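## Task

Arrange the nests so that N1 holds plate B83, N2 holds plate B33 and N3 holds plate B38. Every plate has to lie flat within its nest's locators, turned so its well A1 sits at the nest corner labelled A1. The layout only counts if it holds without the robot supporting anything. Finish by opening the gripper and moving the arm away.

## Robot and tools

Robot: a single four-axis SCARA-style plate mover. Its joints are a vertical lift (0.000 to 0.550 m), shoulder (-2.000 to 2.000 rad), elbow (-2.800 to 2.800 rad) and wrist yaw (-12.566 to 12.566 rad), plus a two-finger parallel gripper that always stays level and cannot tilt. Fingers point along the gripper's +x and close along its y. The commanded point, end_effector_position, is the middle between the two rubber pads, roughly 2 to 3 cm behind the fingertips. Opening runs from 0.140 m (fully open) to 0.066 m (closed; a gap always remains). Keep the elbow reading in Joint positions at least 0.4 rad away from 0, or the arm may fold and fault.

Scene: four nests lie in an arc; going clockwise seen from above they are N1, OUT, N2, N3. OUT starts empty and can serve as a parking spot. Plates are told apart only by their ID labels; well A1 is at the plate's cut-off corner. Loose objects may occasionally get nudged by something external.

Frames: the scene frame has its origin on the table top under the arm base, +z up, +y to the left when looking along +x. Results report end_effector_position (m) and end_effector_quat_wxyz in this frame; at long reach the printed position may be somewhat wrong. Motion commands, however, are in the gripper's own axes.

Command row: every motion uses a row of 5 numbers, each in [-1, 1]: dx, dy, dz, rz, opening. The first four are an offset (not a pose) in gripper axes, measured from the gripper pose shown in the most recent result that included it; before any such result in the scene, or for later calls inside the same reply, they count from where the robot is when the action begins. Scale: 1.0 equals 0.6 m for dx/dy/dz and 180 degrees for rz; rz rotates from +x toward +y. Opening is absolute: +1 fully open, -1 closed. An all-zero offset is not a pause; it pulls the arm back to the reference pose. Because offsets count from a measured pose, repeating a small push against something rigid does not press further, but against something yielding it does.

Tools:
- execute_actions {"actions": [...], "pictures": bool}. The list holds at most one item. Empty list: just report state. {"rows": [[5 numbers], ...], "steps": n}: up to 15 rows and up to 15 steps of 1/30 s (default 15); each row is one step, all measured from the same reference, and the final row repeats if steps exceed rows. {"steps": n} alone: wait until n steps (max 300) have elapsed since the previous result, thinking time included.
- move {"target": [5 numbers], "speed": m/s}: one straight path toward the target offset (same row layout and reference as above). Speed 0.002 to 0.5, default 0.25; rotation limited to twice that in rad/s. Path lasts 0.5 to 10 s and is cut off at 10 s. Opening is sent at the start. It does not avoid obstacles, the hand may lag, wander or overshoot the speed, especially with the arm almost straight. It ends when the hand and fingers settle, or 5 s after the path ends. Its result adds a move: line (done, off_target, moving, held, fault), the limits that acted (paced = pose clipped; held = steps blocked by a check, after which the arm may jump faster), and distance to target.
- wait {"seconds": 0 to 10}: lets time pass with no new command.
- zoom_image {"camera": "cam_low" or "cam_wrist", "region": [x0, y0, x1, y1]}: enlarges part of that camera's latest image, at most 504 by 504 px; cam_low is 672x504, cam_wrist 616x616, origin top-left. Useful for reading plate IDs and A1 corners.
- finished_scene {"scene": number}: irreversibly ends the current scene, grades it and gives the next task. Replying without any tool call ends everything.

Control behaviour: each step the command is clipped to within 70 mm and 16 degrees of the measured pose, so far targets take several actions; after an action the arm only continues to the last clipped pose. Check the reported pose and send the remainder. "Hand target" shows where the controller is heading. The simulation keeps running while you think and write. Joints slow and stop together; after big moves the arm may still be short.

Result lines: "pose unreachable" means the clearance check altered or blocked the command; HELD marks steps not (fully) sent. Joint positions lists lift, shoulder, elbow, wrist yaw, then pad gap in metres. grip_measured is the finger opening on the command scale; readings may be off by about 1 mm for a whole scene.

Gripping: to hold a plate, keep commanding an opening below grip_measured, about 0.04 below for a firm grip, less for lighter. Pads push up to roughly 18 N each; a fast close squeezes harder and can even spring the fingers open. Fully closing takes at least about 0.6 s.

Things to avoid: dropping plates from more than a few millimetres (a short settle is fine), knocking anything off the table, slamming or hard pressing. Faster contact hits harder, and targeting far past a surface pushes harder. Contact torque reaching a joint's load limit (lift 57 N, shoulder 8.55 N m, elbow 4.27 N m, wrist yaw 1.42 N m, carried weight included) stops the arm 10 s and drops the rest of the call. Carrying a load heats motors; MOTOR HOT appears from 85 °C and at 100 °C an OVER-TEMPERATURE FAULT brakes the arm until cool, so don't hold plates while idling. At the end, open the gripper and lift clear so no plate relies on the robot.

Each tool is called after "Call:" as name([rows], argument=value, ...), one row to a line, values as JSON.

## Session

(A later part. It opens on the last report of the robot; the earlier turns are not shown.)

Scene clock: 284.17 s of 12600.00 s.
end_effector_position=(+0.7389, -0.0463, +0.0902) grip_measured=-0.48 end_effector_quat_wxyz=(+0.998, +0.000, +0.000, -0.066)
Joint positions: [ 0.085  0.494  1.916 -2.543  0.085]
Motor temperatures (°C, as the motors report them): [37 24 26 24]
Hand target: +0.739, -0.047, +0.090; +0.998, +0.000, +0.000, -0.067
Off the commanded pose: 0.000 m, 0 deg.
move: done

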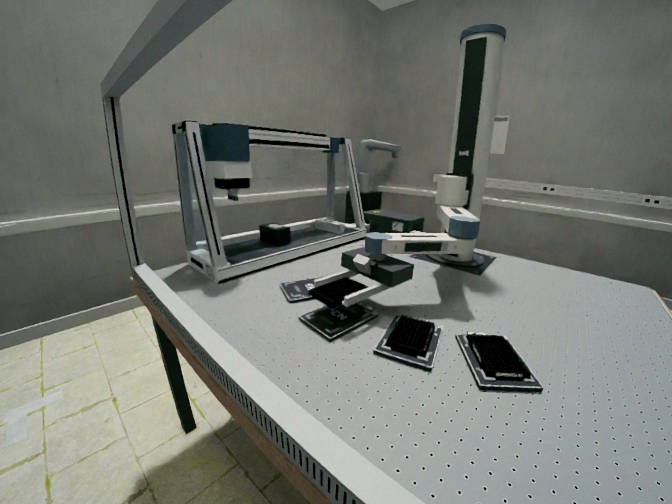

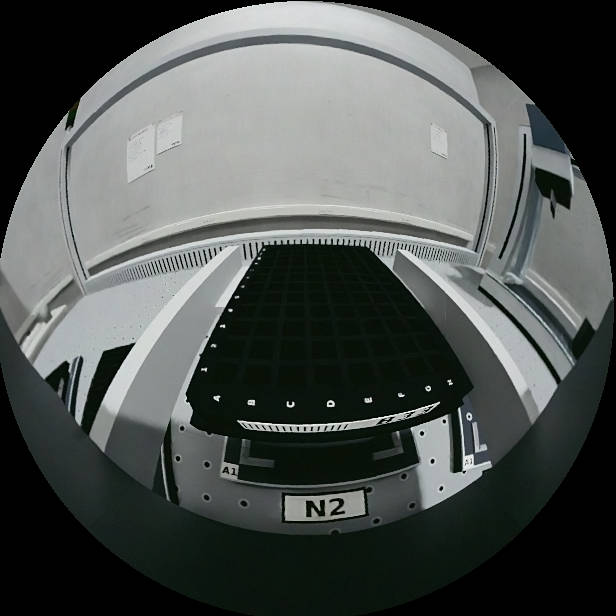

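Call:
move(target=[0, -0.0007, -0.099, 0, -0.515], speed=0.06)

Scene clock: 290.20 s of 12600.00 s.
end_effector_position=(+0.7389, -0.0466, +0.0308) grip_measured=-0.48 end_effector_quat_wxyz=(+0.998, +0.000, +0.000, -0.066)
Joint positions: [ 0.026  0.493  1.916 -2.541  0.085]
Motor temperatures (°C, as the motors report them): [37 24 26 24]
Hand target: +0.739, -0.047, +0.031; +0.998, +0.000, +0.000, -0.066
Off the commanded pose: 0.000 m, 0 deg.
After step 90, 1.77 s passed at rest.
move: done

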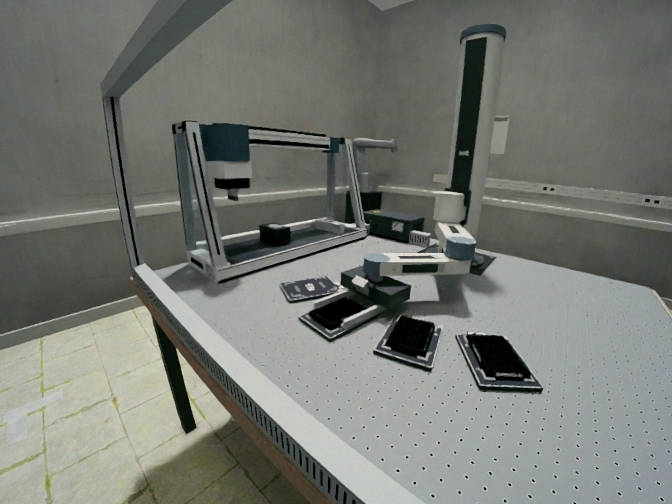

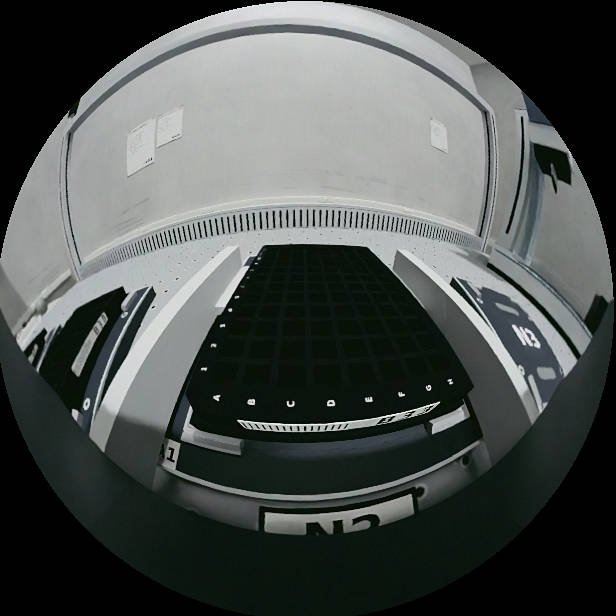

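Call:
move(target=[0, 0, 0, 0, 0.4])

Call:
move(target=[0, 0, 0.08, 0, 0.4], speed=0.15)

Call:
move(target=[-0.1038, 0.2975, 0, 0.111, 0.4])

Call:
move(target=[0, 0, -0.081, 0, 0.4], speed=0.15)

Scene clock: 302.53 s of 12600.00 s.
end_effector_position=(+0.7389, -0.0466, +0.0308) grip_measured=+0.40 end_effector_quat_wxyz=(+0.998, +0.000, +0.000, -0.066)
Joint positions: [ 0.026  0.493  1.916 -2.541  0.118]
Motor temperatures (°C, as the motors report them): [37 24 26 24]
Hand target: +0.739, -0.047, +0.031; +0.998, +0.000, +0.000, -0.066
Off the commanded pose: 0.000 m, 0 deg.
After step 90, 8.63 s passed at rest.
move: done

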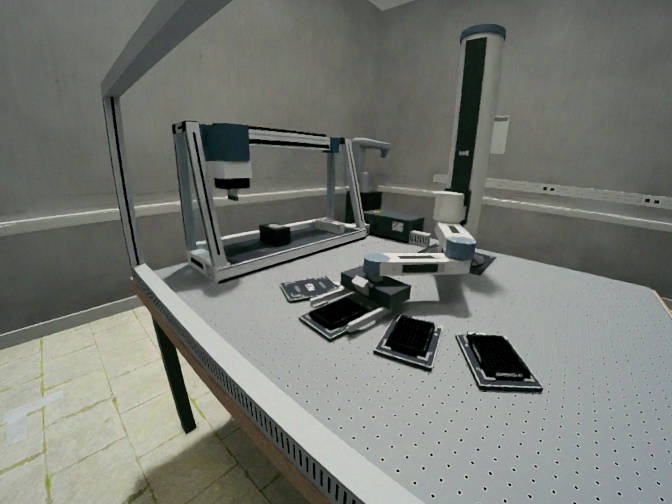

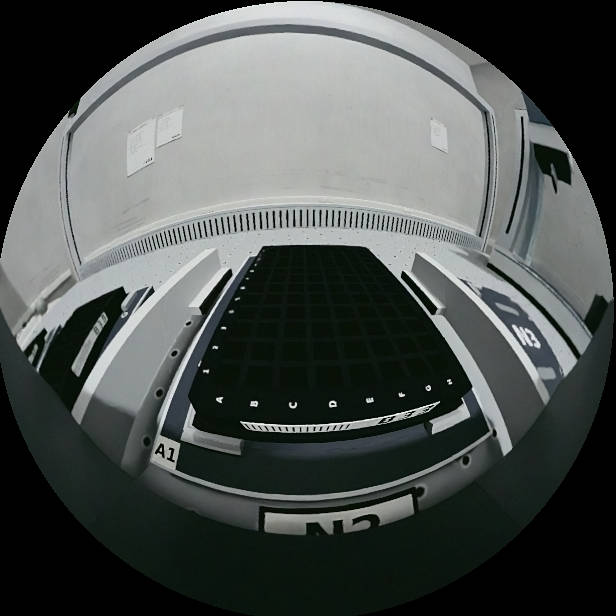

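Scene clock: 303.27 s of 12600.00 s.
end_effector_position=(+0.7389, -0.0466, +0.0788) grip_measured=+0.40 end_effector_quat_wxyz=(+0.998, +0.000, +0.000, -0.066)
Joint positions: [ 0.074  0.493  1.916 -2.541  0.118]
Motor temperatures (°C, as the motors report them): [37 24 26 24]
Hand target: +0.739, -0.047, +0.079; +0.998, +0.000, +0.000, -0.066
Off the commanded pose: 0.000 m, 0 deg.
move: done

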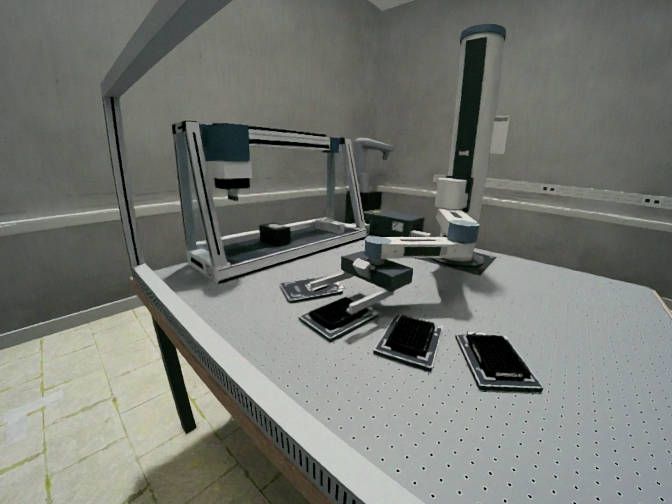

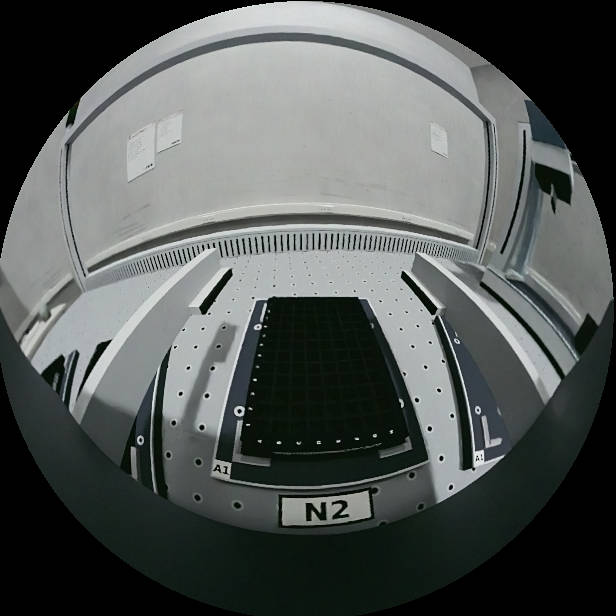

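Scene clock: 304.37 s of 12600.00 s.
end_effector_position=(+0.7008, +0.1388, +0.0788) grip_measured=+0.40 end_effector_quat_wxyz=(+0.994, +0.000, +0.000, +0.108)
Joint positions: [ 0.074  0.893  1.774 -2.451  0.118]
Motor temperatures (°C, as the motors report them): [37 24 26 24]
Hand target: +0.701, +0.139, +0.079; +0.994, +0.000, +0.000, +0.108
Off the commanded pose: 0.000 m, 0 deg.
move: done

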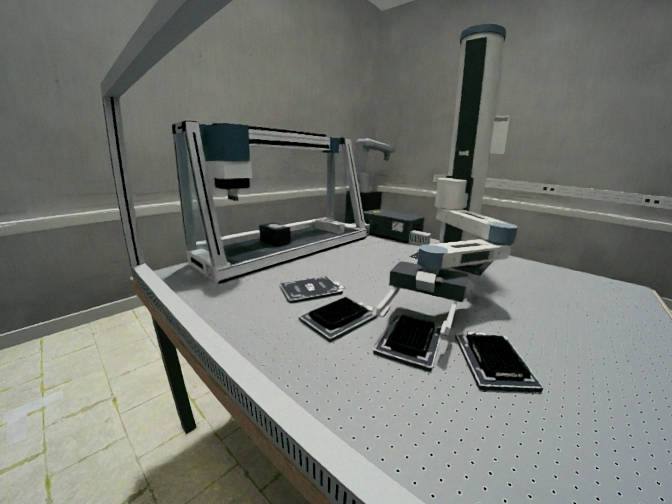

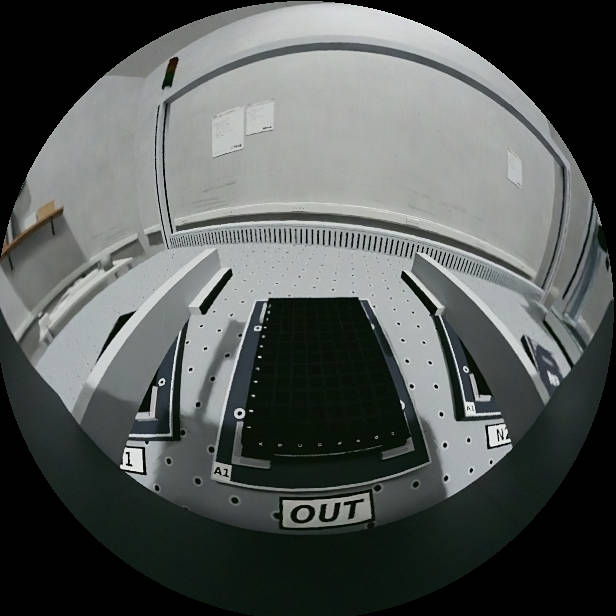

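Scene clock: 305.10 s of 12600.00 s.
end_effector_position=(+0.7007, +0.1388, +0.0302) grip_measured=+0.40 end_effector_quat_wxyz=(+0.994, +0.000, +0.000, +0.108)
Joint positions: [ 0.025  0.893  1.774 -2.451  0.118]
Motor temperatures (°C, as the motors report them): [37 24 26 24]
Hand target: +0.701, +0.139, +0.030; +0.994, +0.000, +0.000, +0.108
Off the commanded pose: 0.000 m, 0 deg.
move: done

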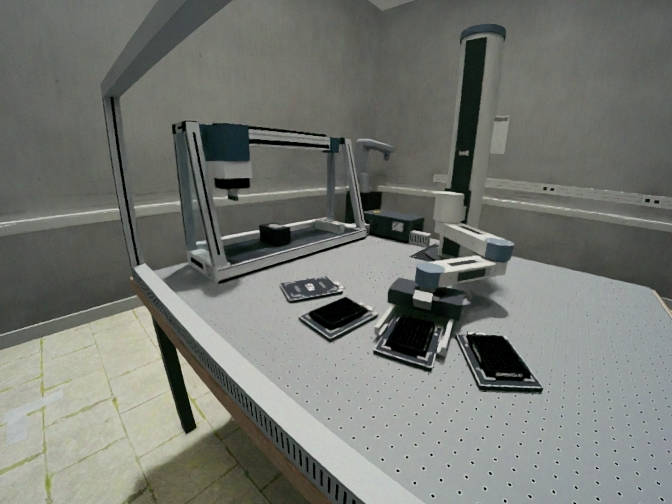

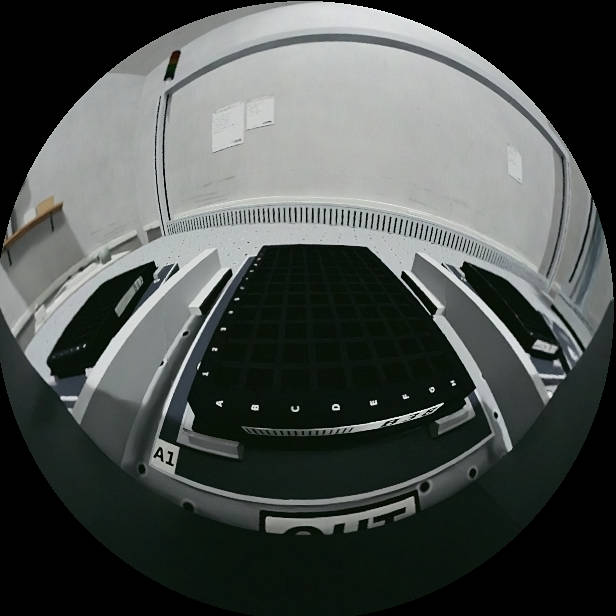

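Call:
move(target=[0, 0, 0, 0, -0.515])

Call:
move(target=[0, 0, 0.1, 0, -0.515], speed=0.1)

Call:
move(target=[-0.165, -0.5755, 0, -0.2075, -0.515])

Scene clock: 312.23 s of 12600.00 s.
end_effector_position=(+0.7007, +0.1388, +0.0302) grip_measured=-0.48 end_effector_quat_wxyz=(+0.994, +0.000, +0.000, +0.108)
Joint positions: [ 0.025  0.893  1.774 -2.451  0.085]
Motor temperatures (°C, as the motors report them): [37 24 25 24]
Hand target: +0.701, +0.139, +0.030; +0.994, +0.000, +0.000, +0.108
Off the commanded pose: 0.000 m, 0 deg.
After step 90, 3.43 s passed at rest.
move: done

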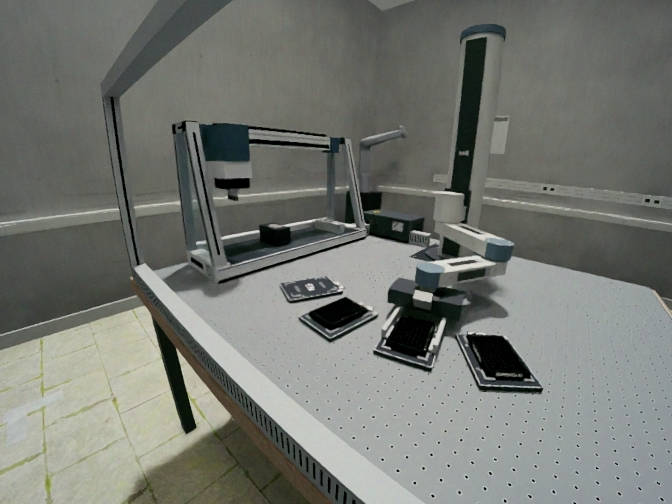

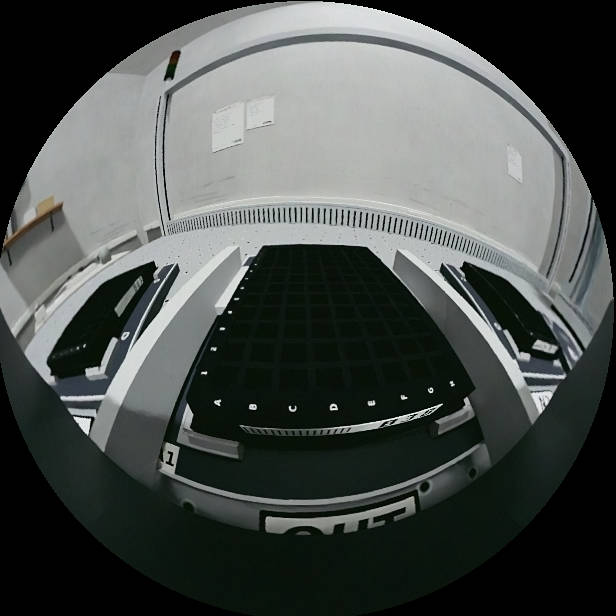

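Scene clock: 313.13 s of 12600.00 s.
end_effector_position=(+0.7007, +0.1388, +0.0902) grip_measured=-0.48 end_effector_quat_wxyz=(+0.994, +0.000, +0.000, +0.108)
Joint positions: [ 0.085  0.893  1.774 -2.451  0.085]
Motor temperatures (°C, as the motors report them): [37 24 25 24]
Hand target: +0.701, +0.139, +0.090; +0.994, +0.000, +0.000, +0.108
Off the commanded pose: 0.000 m, 0 deg.
move: done

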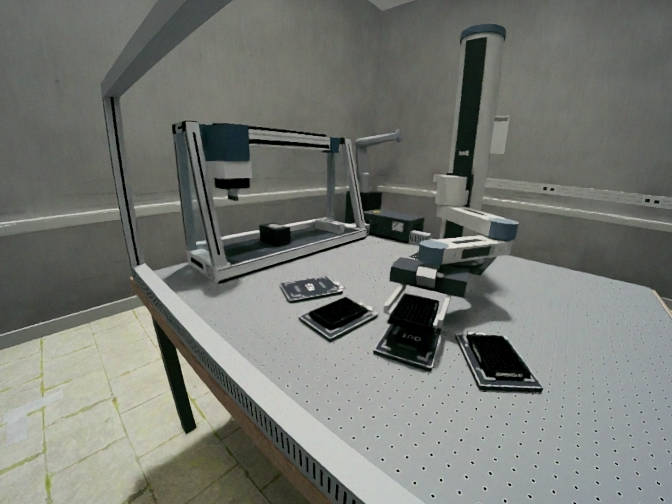

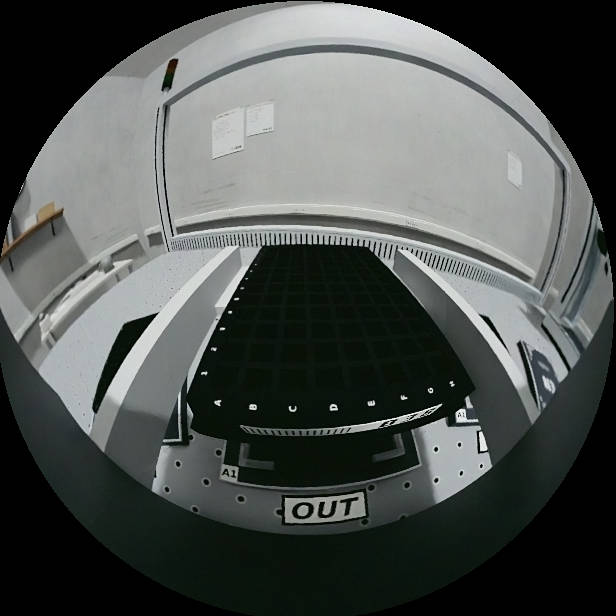

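Scene clock: 314.97 s of 12600.00 s.
end_effector_position=(+0.6783, -0.2198, +0.0902) grip_measured=-0.48 end_effector_quat_wxyz=(+0.976, +0.000, +0.000, -0.216)
Joint positions: [ 0.085  0.203  1.807 -2.445  0.085]
Motor temperatures (°C, as the motors report them): [37 24 26 24]
Hand target: +0.678, -0.220, +0.090; +0.976, +0.000, +0.000, -0.216
Off the commanded pose: 0.000 m, 0 deg.
move: done

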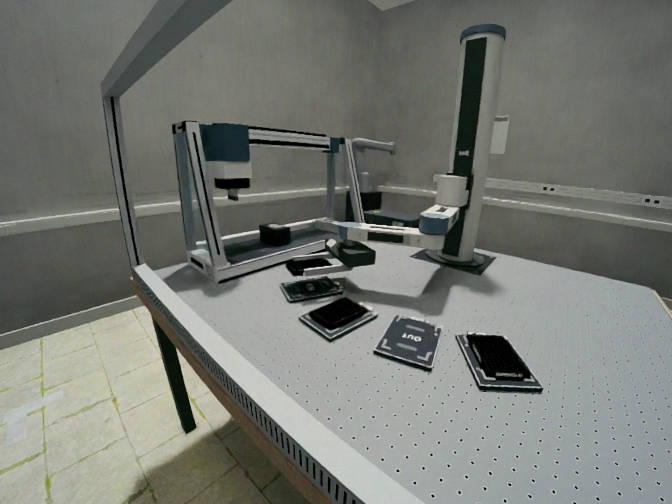

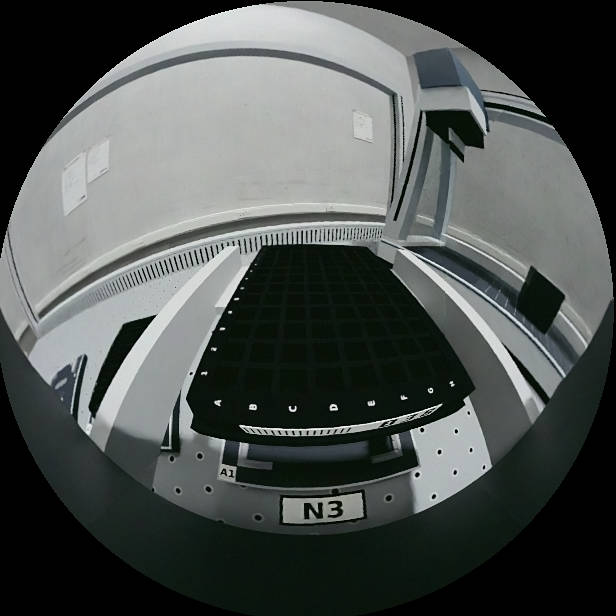

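Call:
move(target=[0, 0.002, -0.099, 0, -0.515], speed=0.06)

Scene clock: 320.63 s of 12600.00 s.
end_effector_position=(+0.6785, -0.2191, +0.0308) grip_measured=-0.48 end_effector_quat_wxyz=(+0.976, +0.000, +0.000, -0.217)
Joint positions: [ 0.026  0.205  1.807 -2.449  0.085]
Motor temperatures (°C, as the motors report them): [37 24 25 24]
Hand target: +0.679, -0.219, +0.031; +0.976, +0.000, +0.000, -0.216
Off the commanded pose: 0.000 m, 0 deg.
After step 90, 1.40 s passed at rest.
move: done

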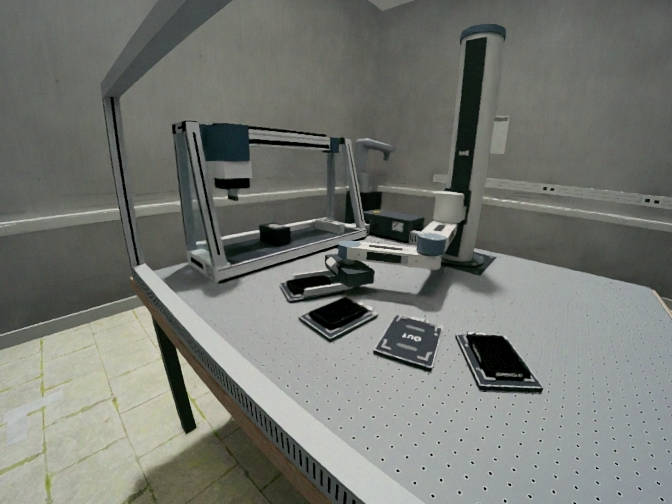

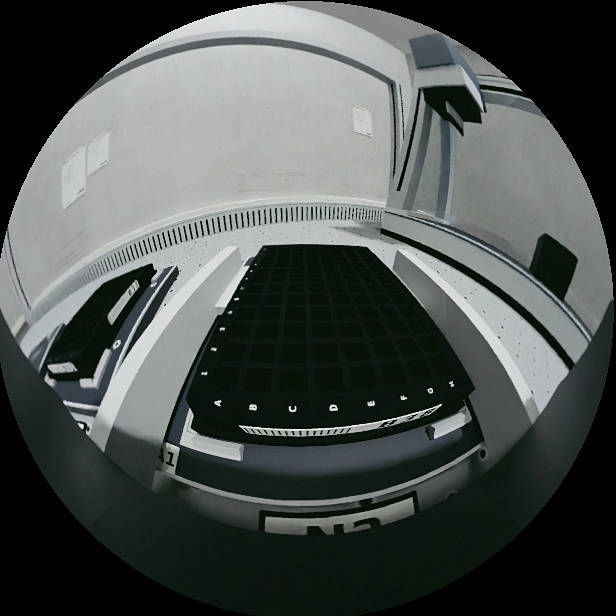

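Call:
move(target=[0, 0, 0, 0, 0.4])

Call:
move(target=[0, 0, 0.1, 0, 0.4], speed=0.15)

Call:
move(target=[-0.428, 0.771, 0, 0.311, 0.8], speed=0.35)

Scene clock: 333.00 s of 12600.00 s.
end_effector_position=(+0.6785, -0.2192, +0.0308) grip_measured=+0.40 end_effector_quat_wxyz=(+0.976, +0.000, +0.000, -0.217)
Joint positions: [ 0.026  0.205  1.807 -2.449  0.118]
Motor temperatures (°C, as the motors report them): [37 24 26 24]
Hand target: +0.679, -0.219, +0.031; +0.976, +0.000, +0.000, -0.217
Off the commanded pose: 0.000 m, 0 deg.
After step 90, 8.67 s passed at rest.
move: done

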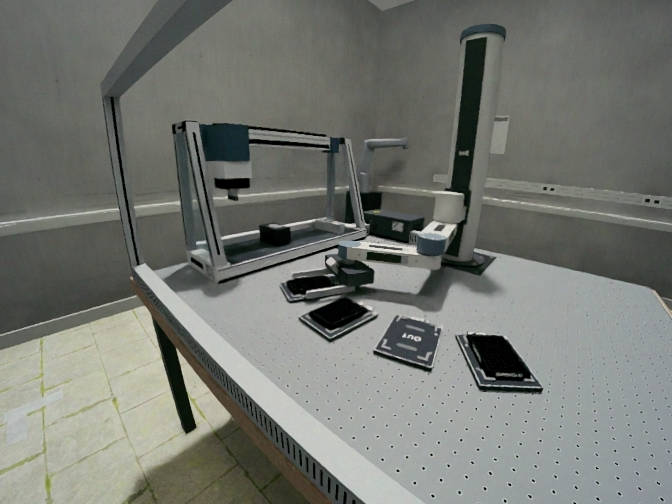

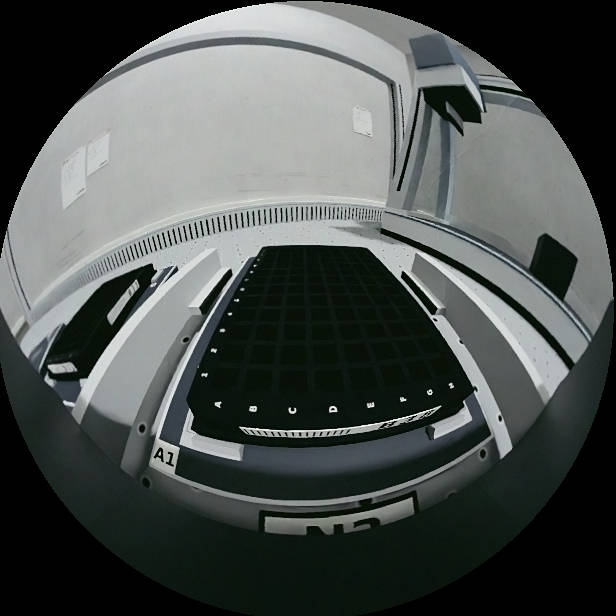

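Scene clock: 333.77 s of 12600.00 s.
end_effector_position=(+0.6785, -0.2192, +0.0908) grip_measured=+0.40 end_effector_quat_wxyz=(+0.976, +0.000, +0.000, -0.217)
Joint positions: [ 0.086  0.205  1.807 -2.449  0.118]
Motor temperatures (°C, as the motors report them): [37 24 26 24]
Hand target: +0.678, -0.219, +0.091; +0.976, +0.000, +0.000, -0.217
Off the commanded pose: 0.000 m, 0 deg.
move: done

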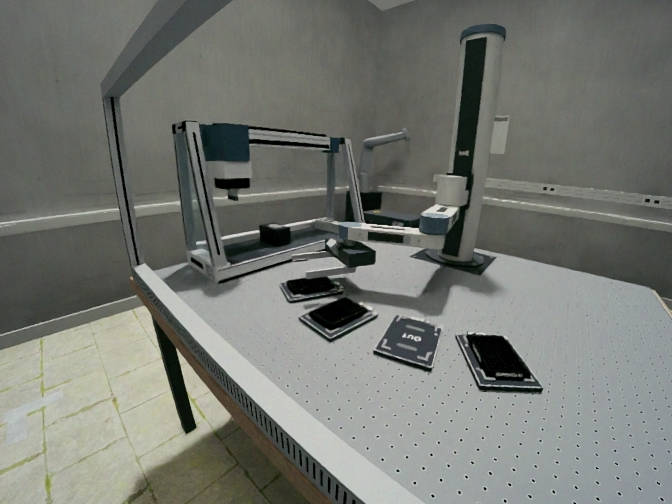

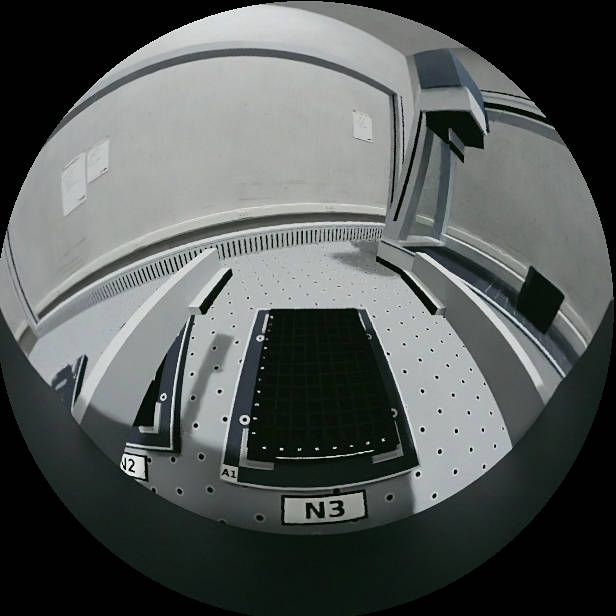

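Scene clock: 335.70 s of 12600.00 s.
end_effector_position=(+0.6417, +0.3088, +0.0908) grip_measured=+0.80 end_effector_quat_wxyz=(+0.964, +0.000, +0.000, +0.267)
Joint positions: [ 0.086  1.176  1.875 -2.511  0.133]
Motor temperatures (°C, as the motors report them): [37 24 26 24]
Hand target: +0.642, +0.309, +0.091; +0.964, +0.000, +0.000, +0.267
Off the commanded pose: 0.000 m, 0 deg.
move: done

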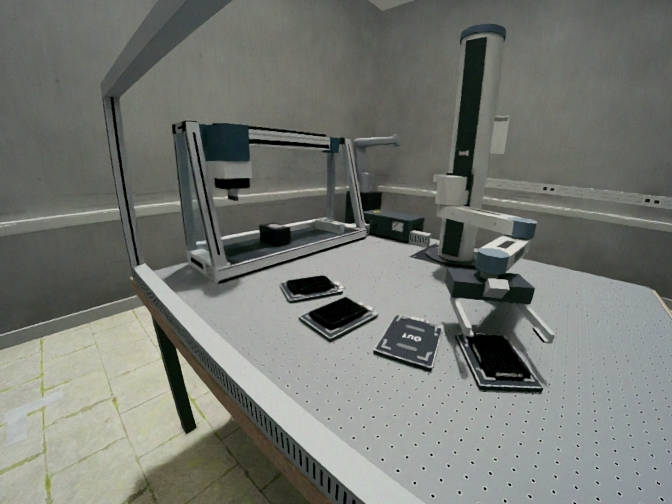

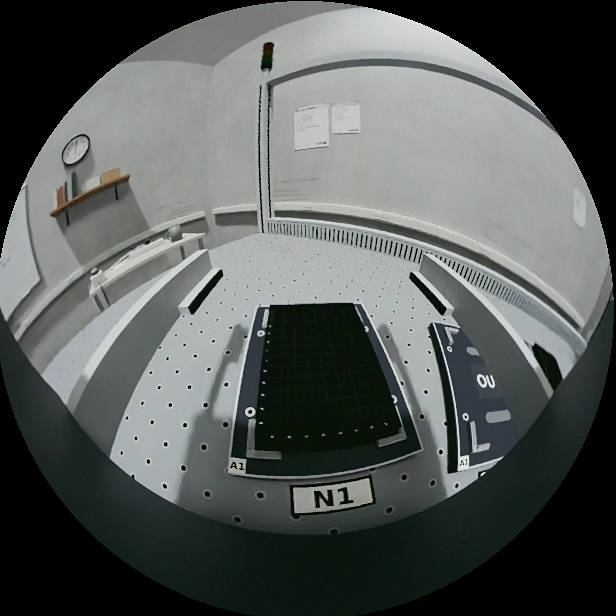

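Call:
zoom_image(camera="cam_wrist", region=[215, 295, 435, 485])

Region (215, 295, 435, 485) of cam_wrist's 616x616 image, scaled by 2.291, with more detail than that image has; it fills the top 435 rows of this view, and the rest is white.

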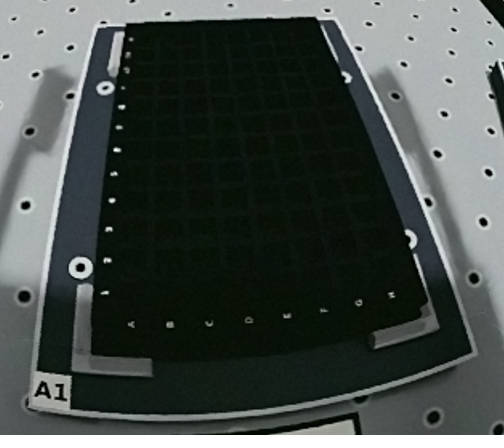

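Call:
move(target=[-0.25, 0, 0.15, 0, 1])

Call:
finished_scene(scene=1)

Scene clock: 347.53 s of 12600.00 s.
end_effector_position=(+0.5130, +0.2316, +0.1809) grip_measured=+0.99 end_effector_quat_wxyz=(+0.964, +0.000, +0.000, +0.267)
Joint positions: [ 0.176  1.534  1.083 -2.077  0.14 ]
Motor temperatures (°C, as the motors report them): [37 24 26 24]
Hand target: +0.513, +0.232, +0.181; +0.964, +0.000, +0.000, +0.267
Off the commanded pose: 0.000 m, 0 deg.
After step 90, 7.77 s passed at rest.
move: done

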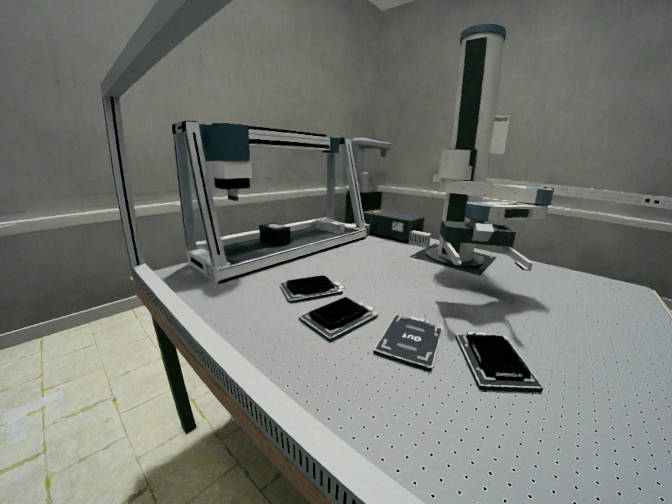

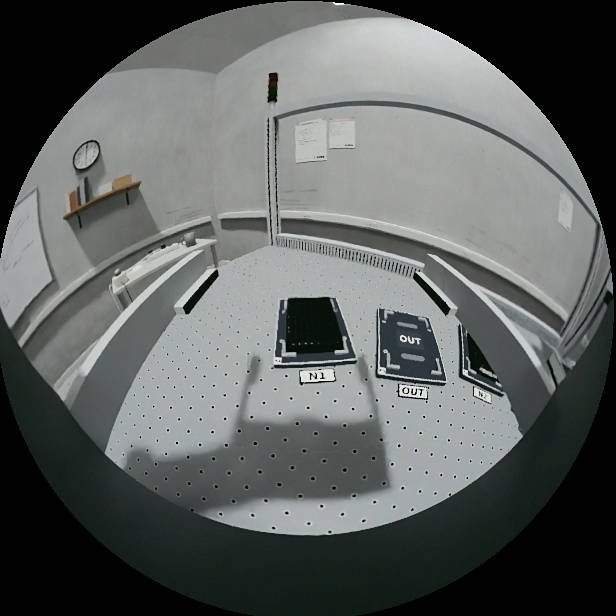

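The scene is finished: the task was done.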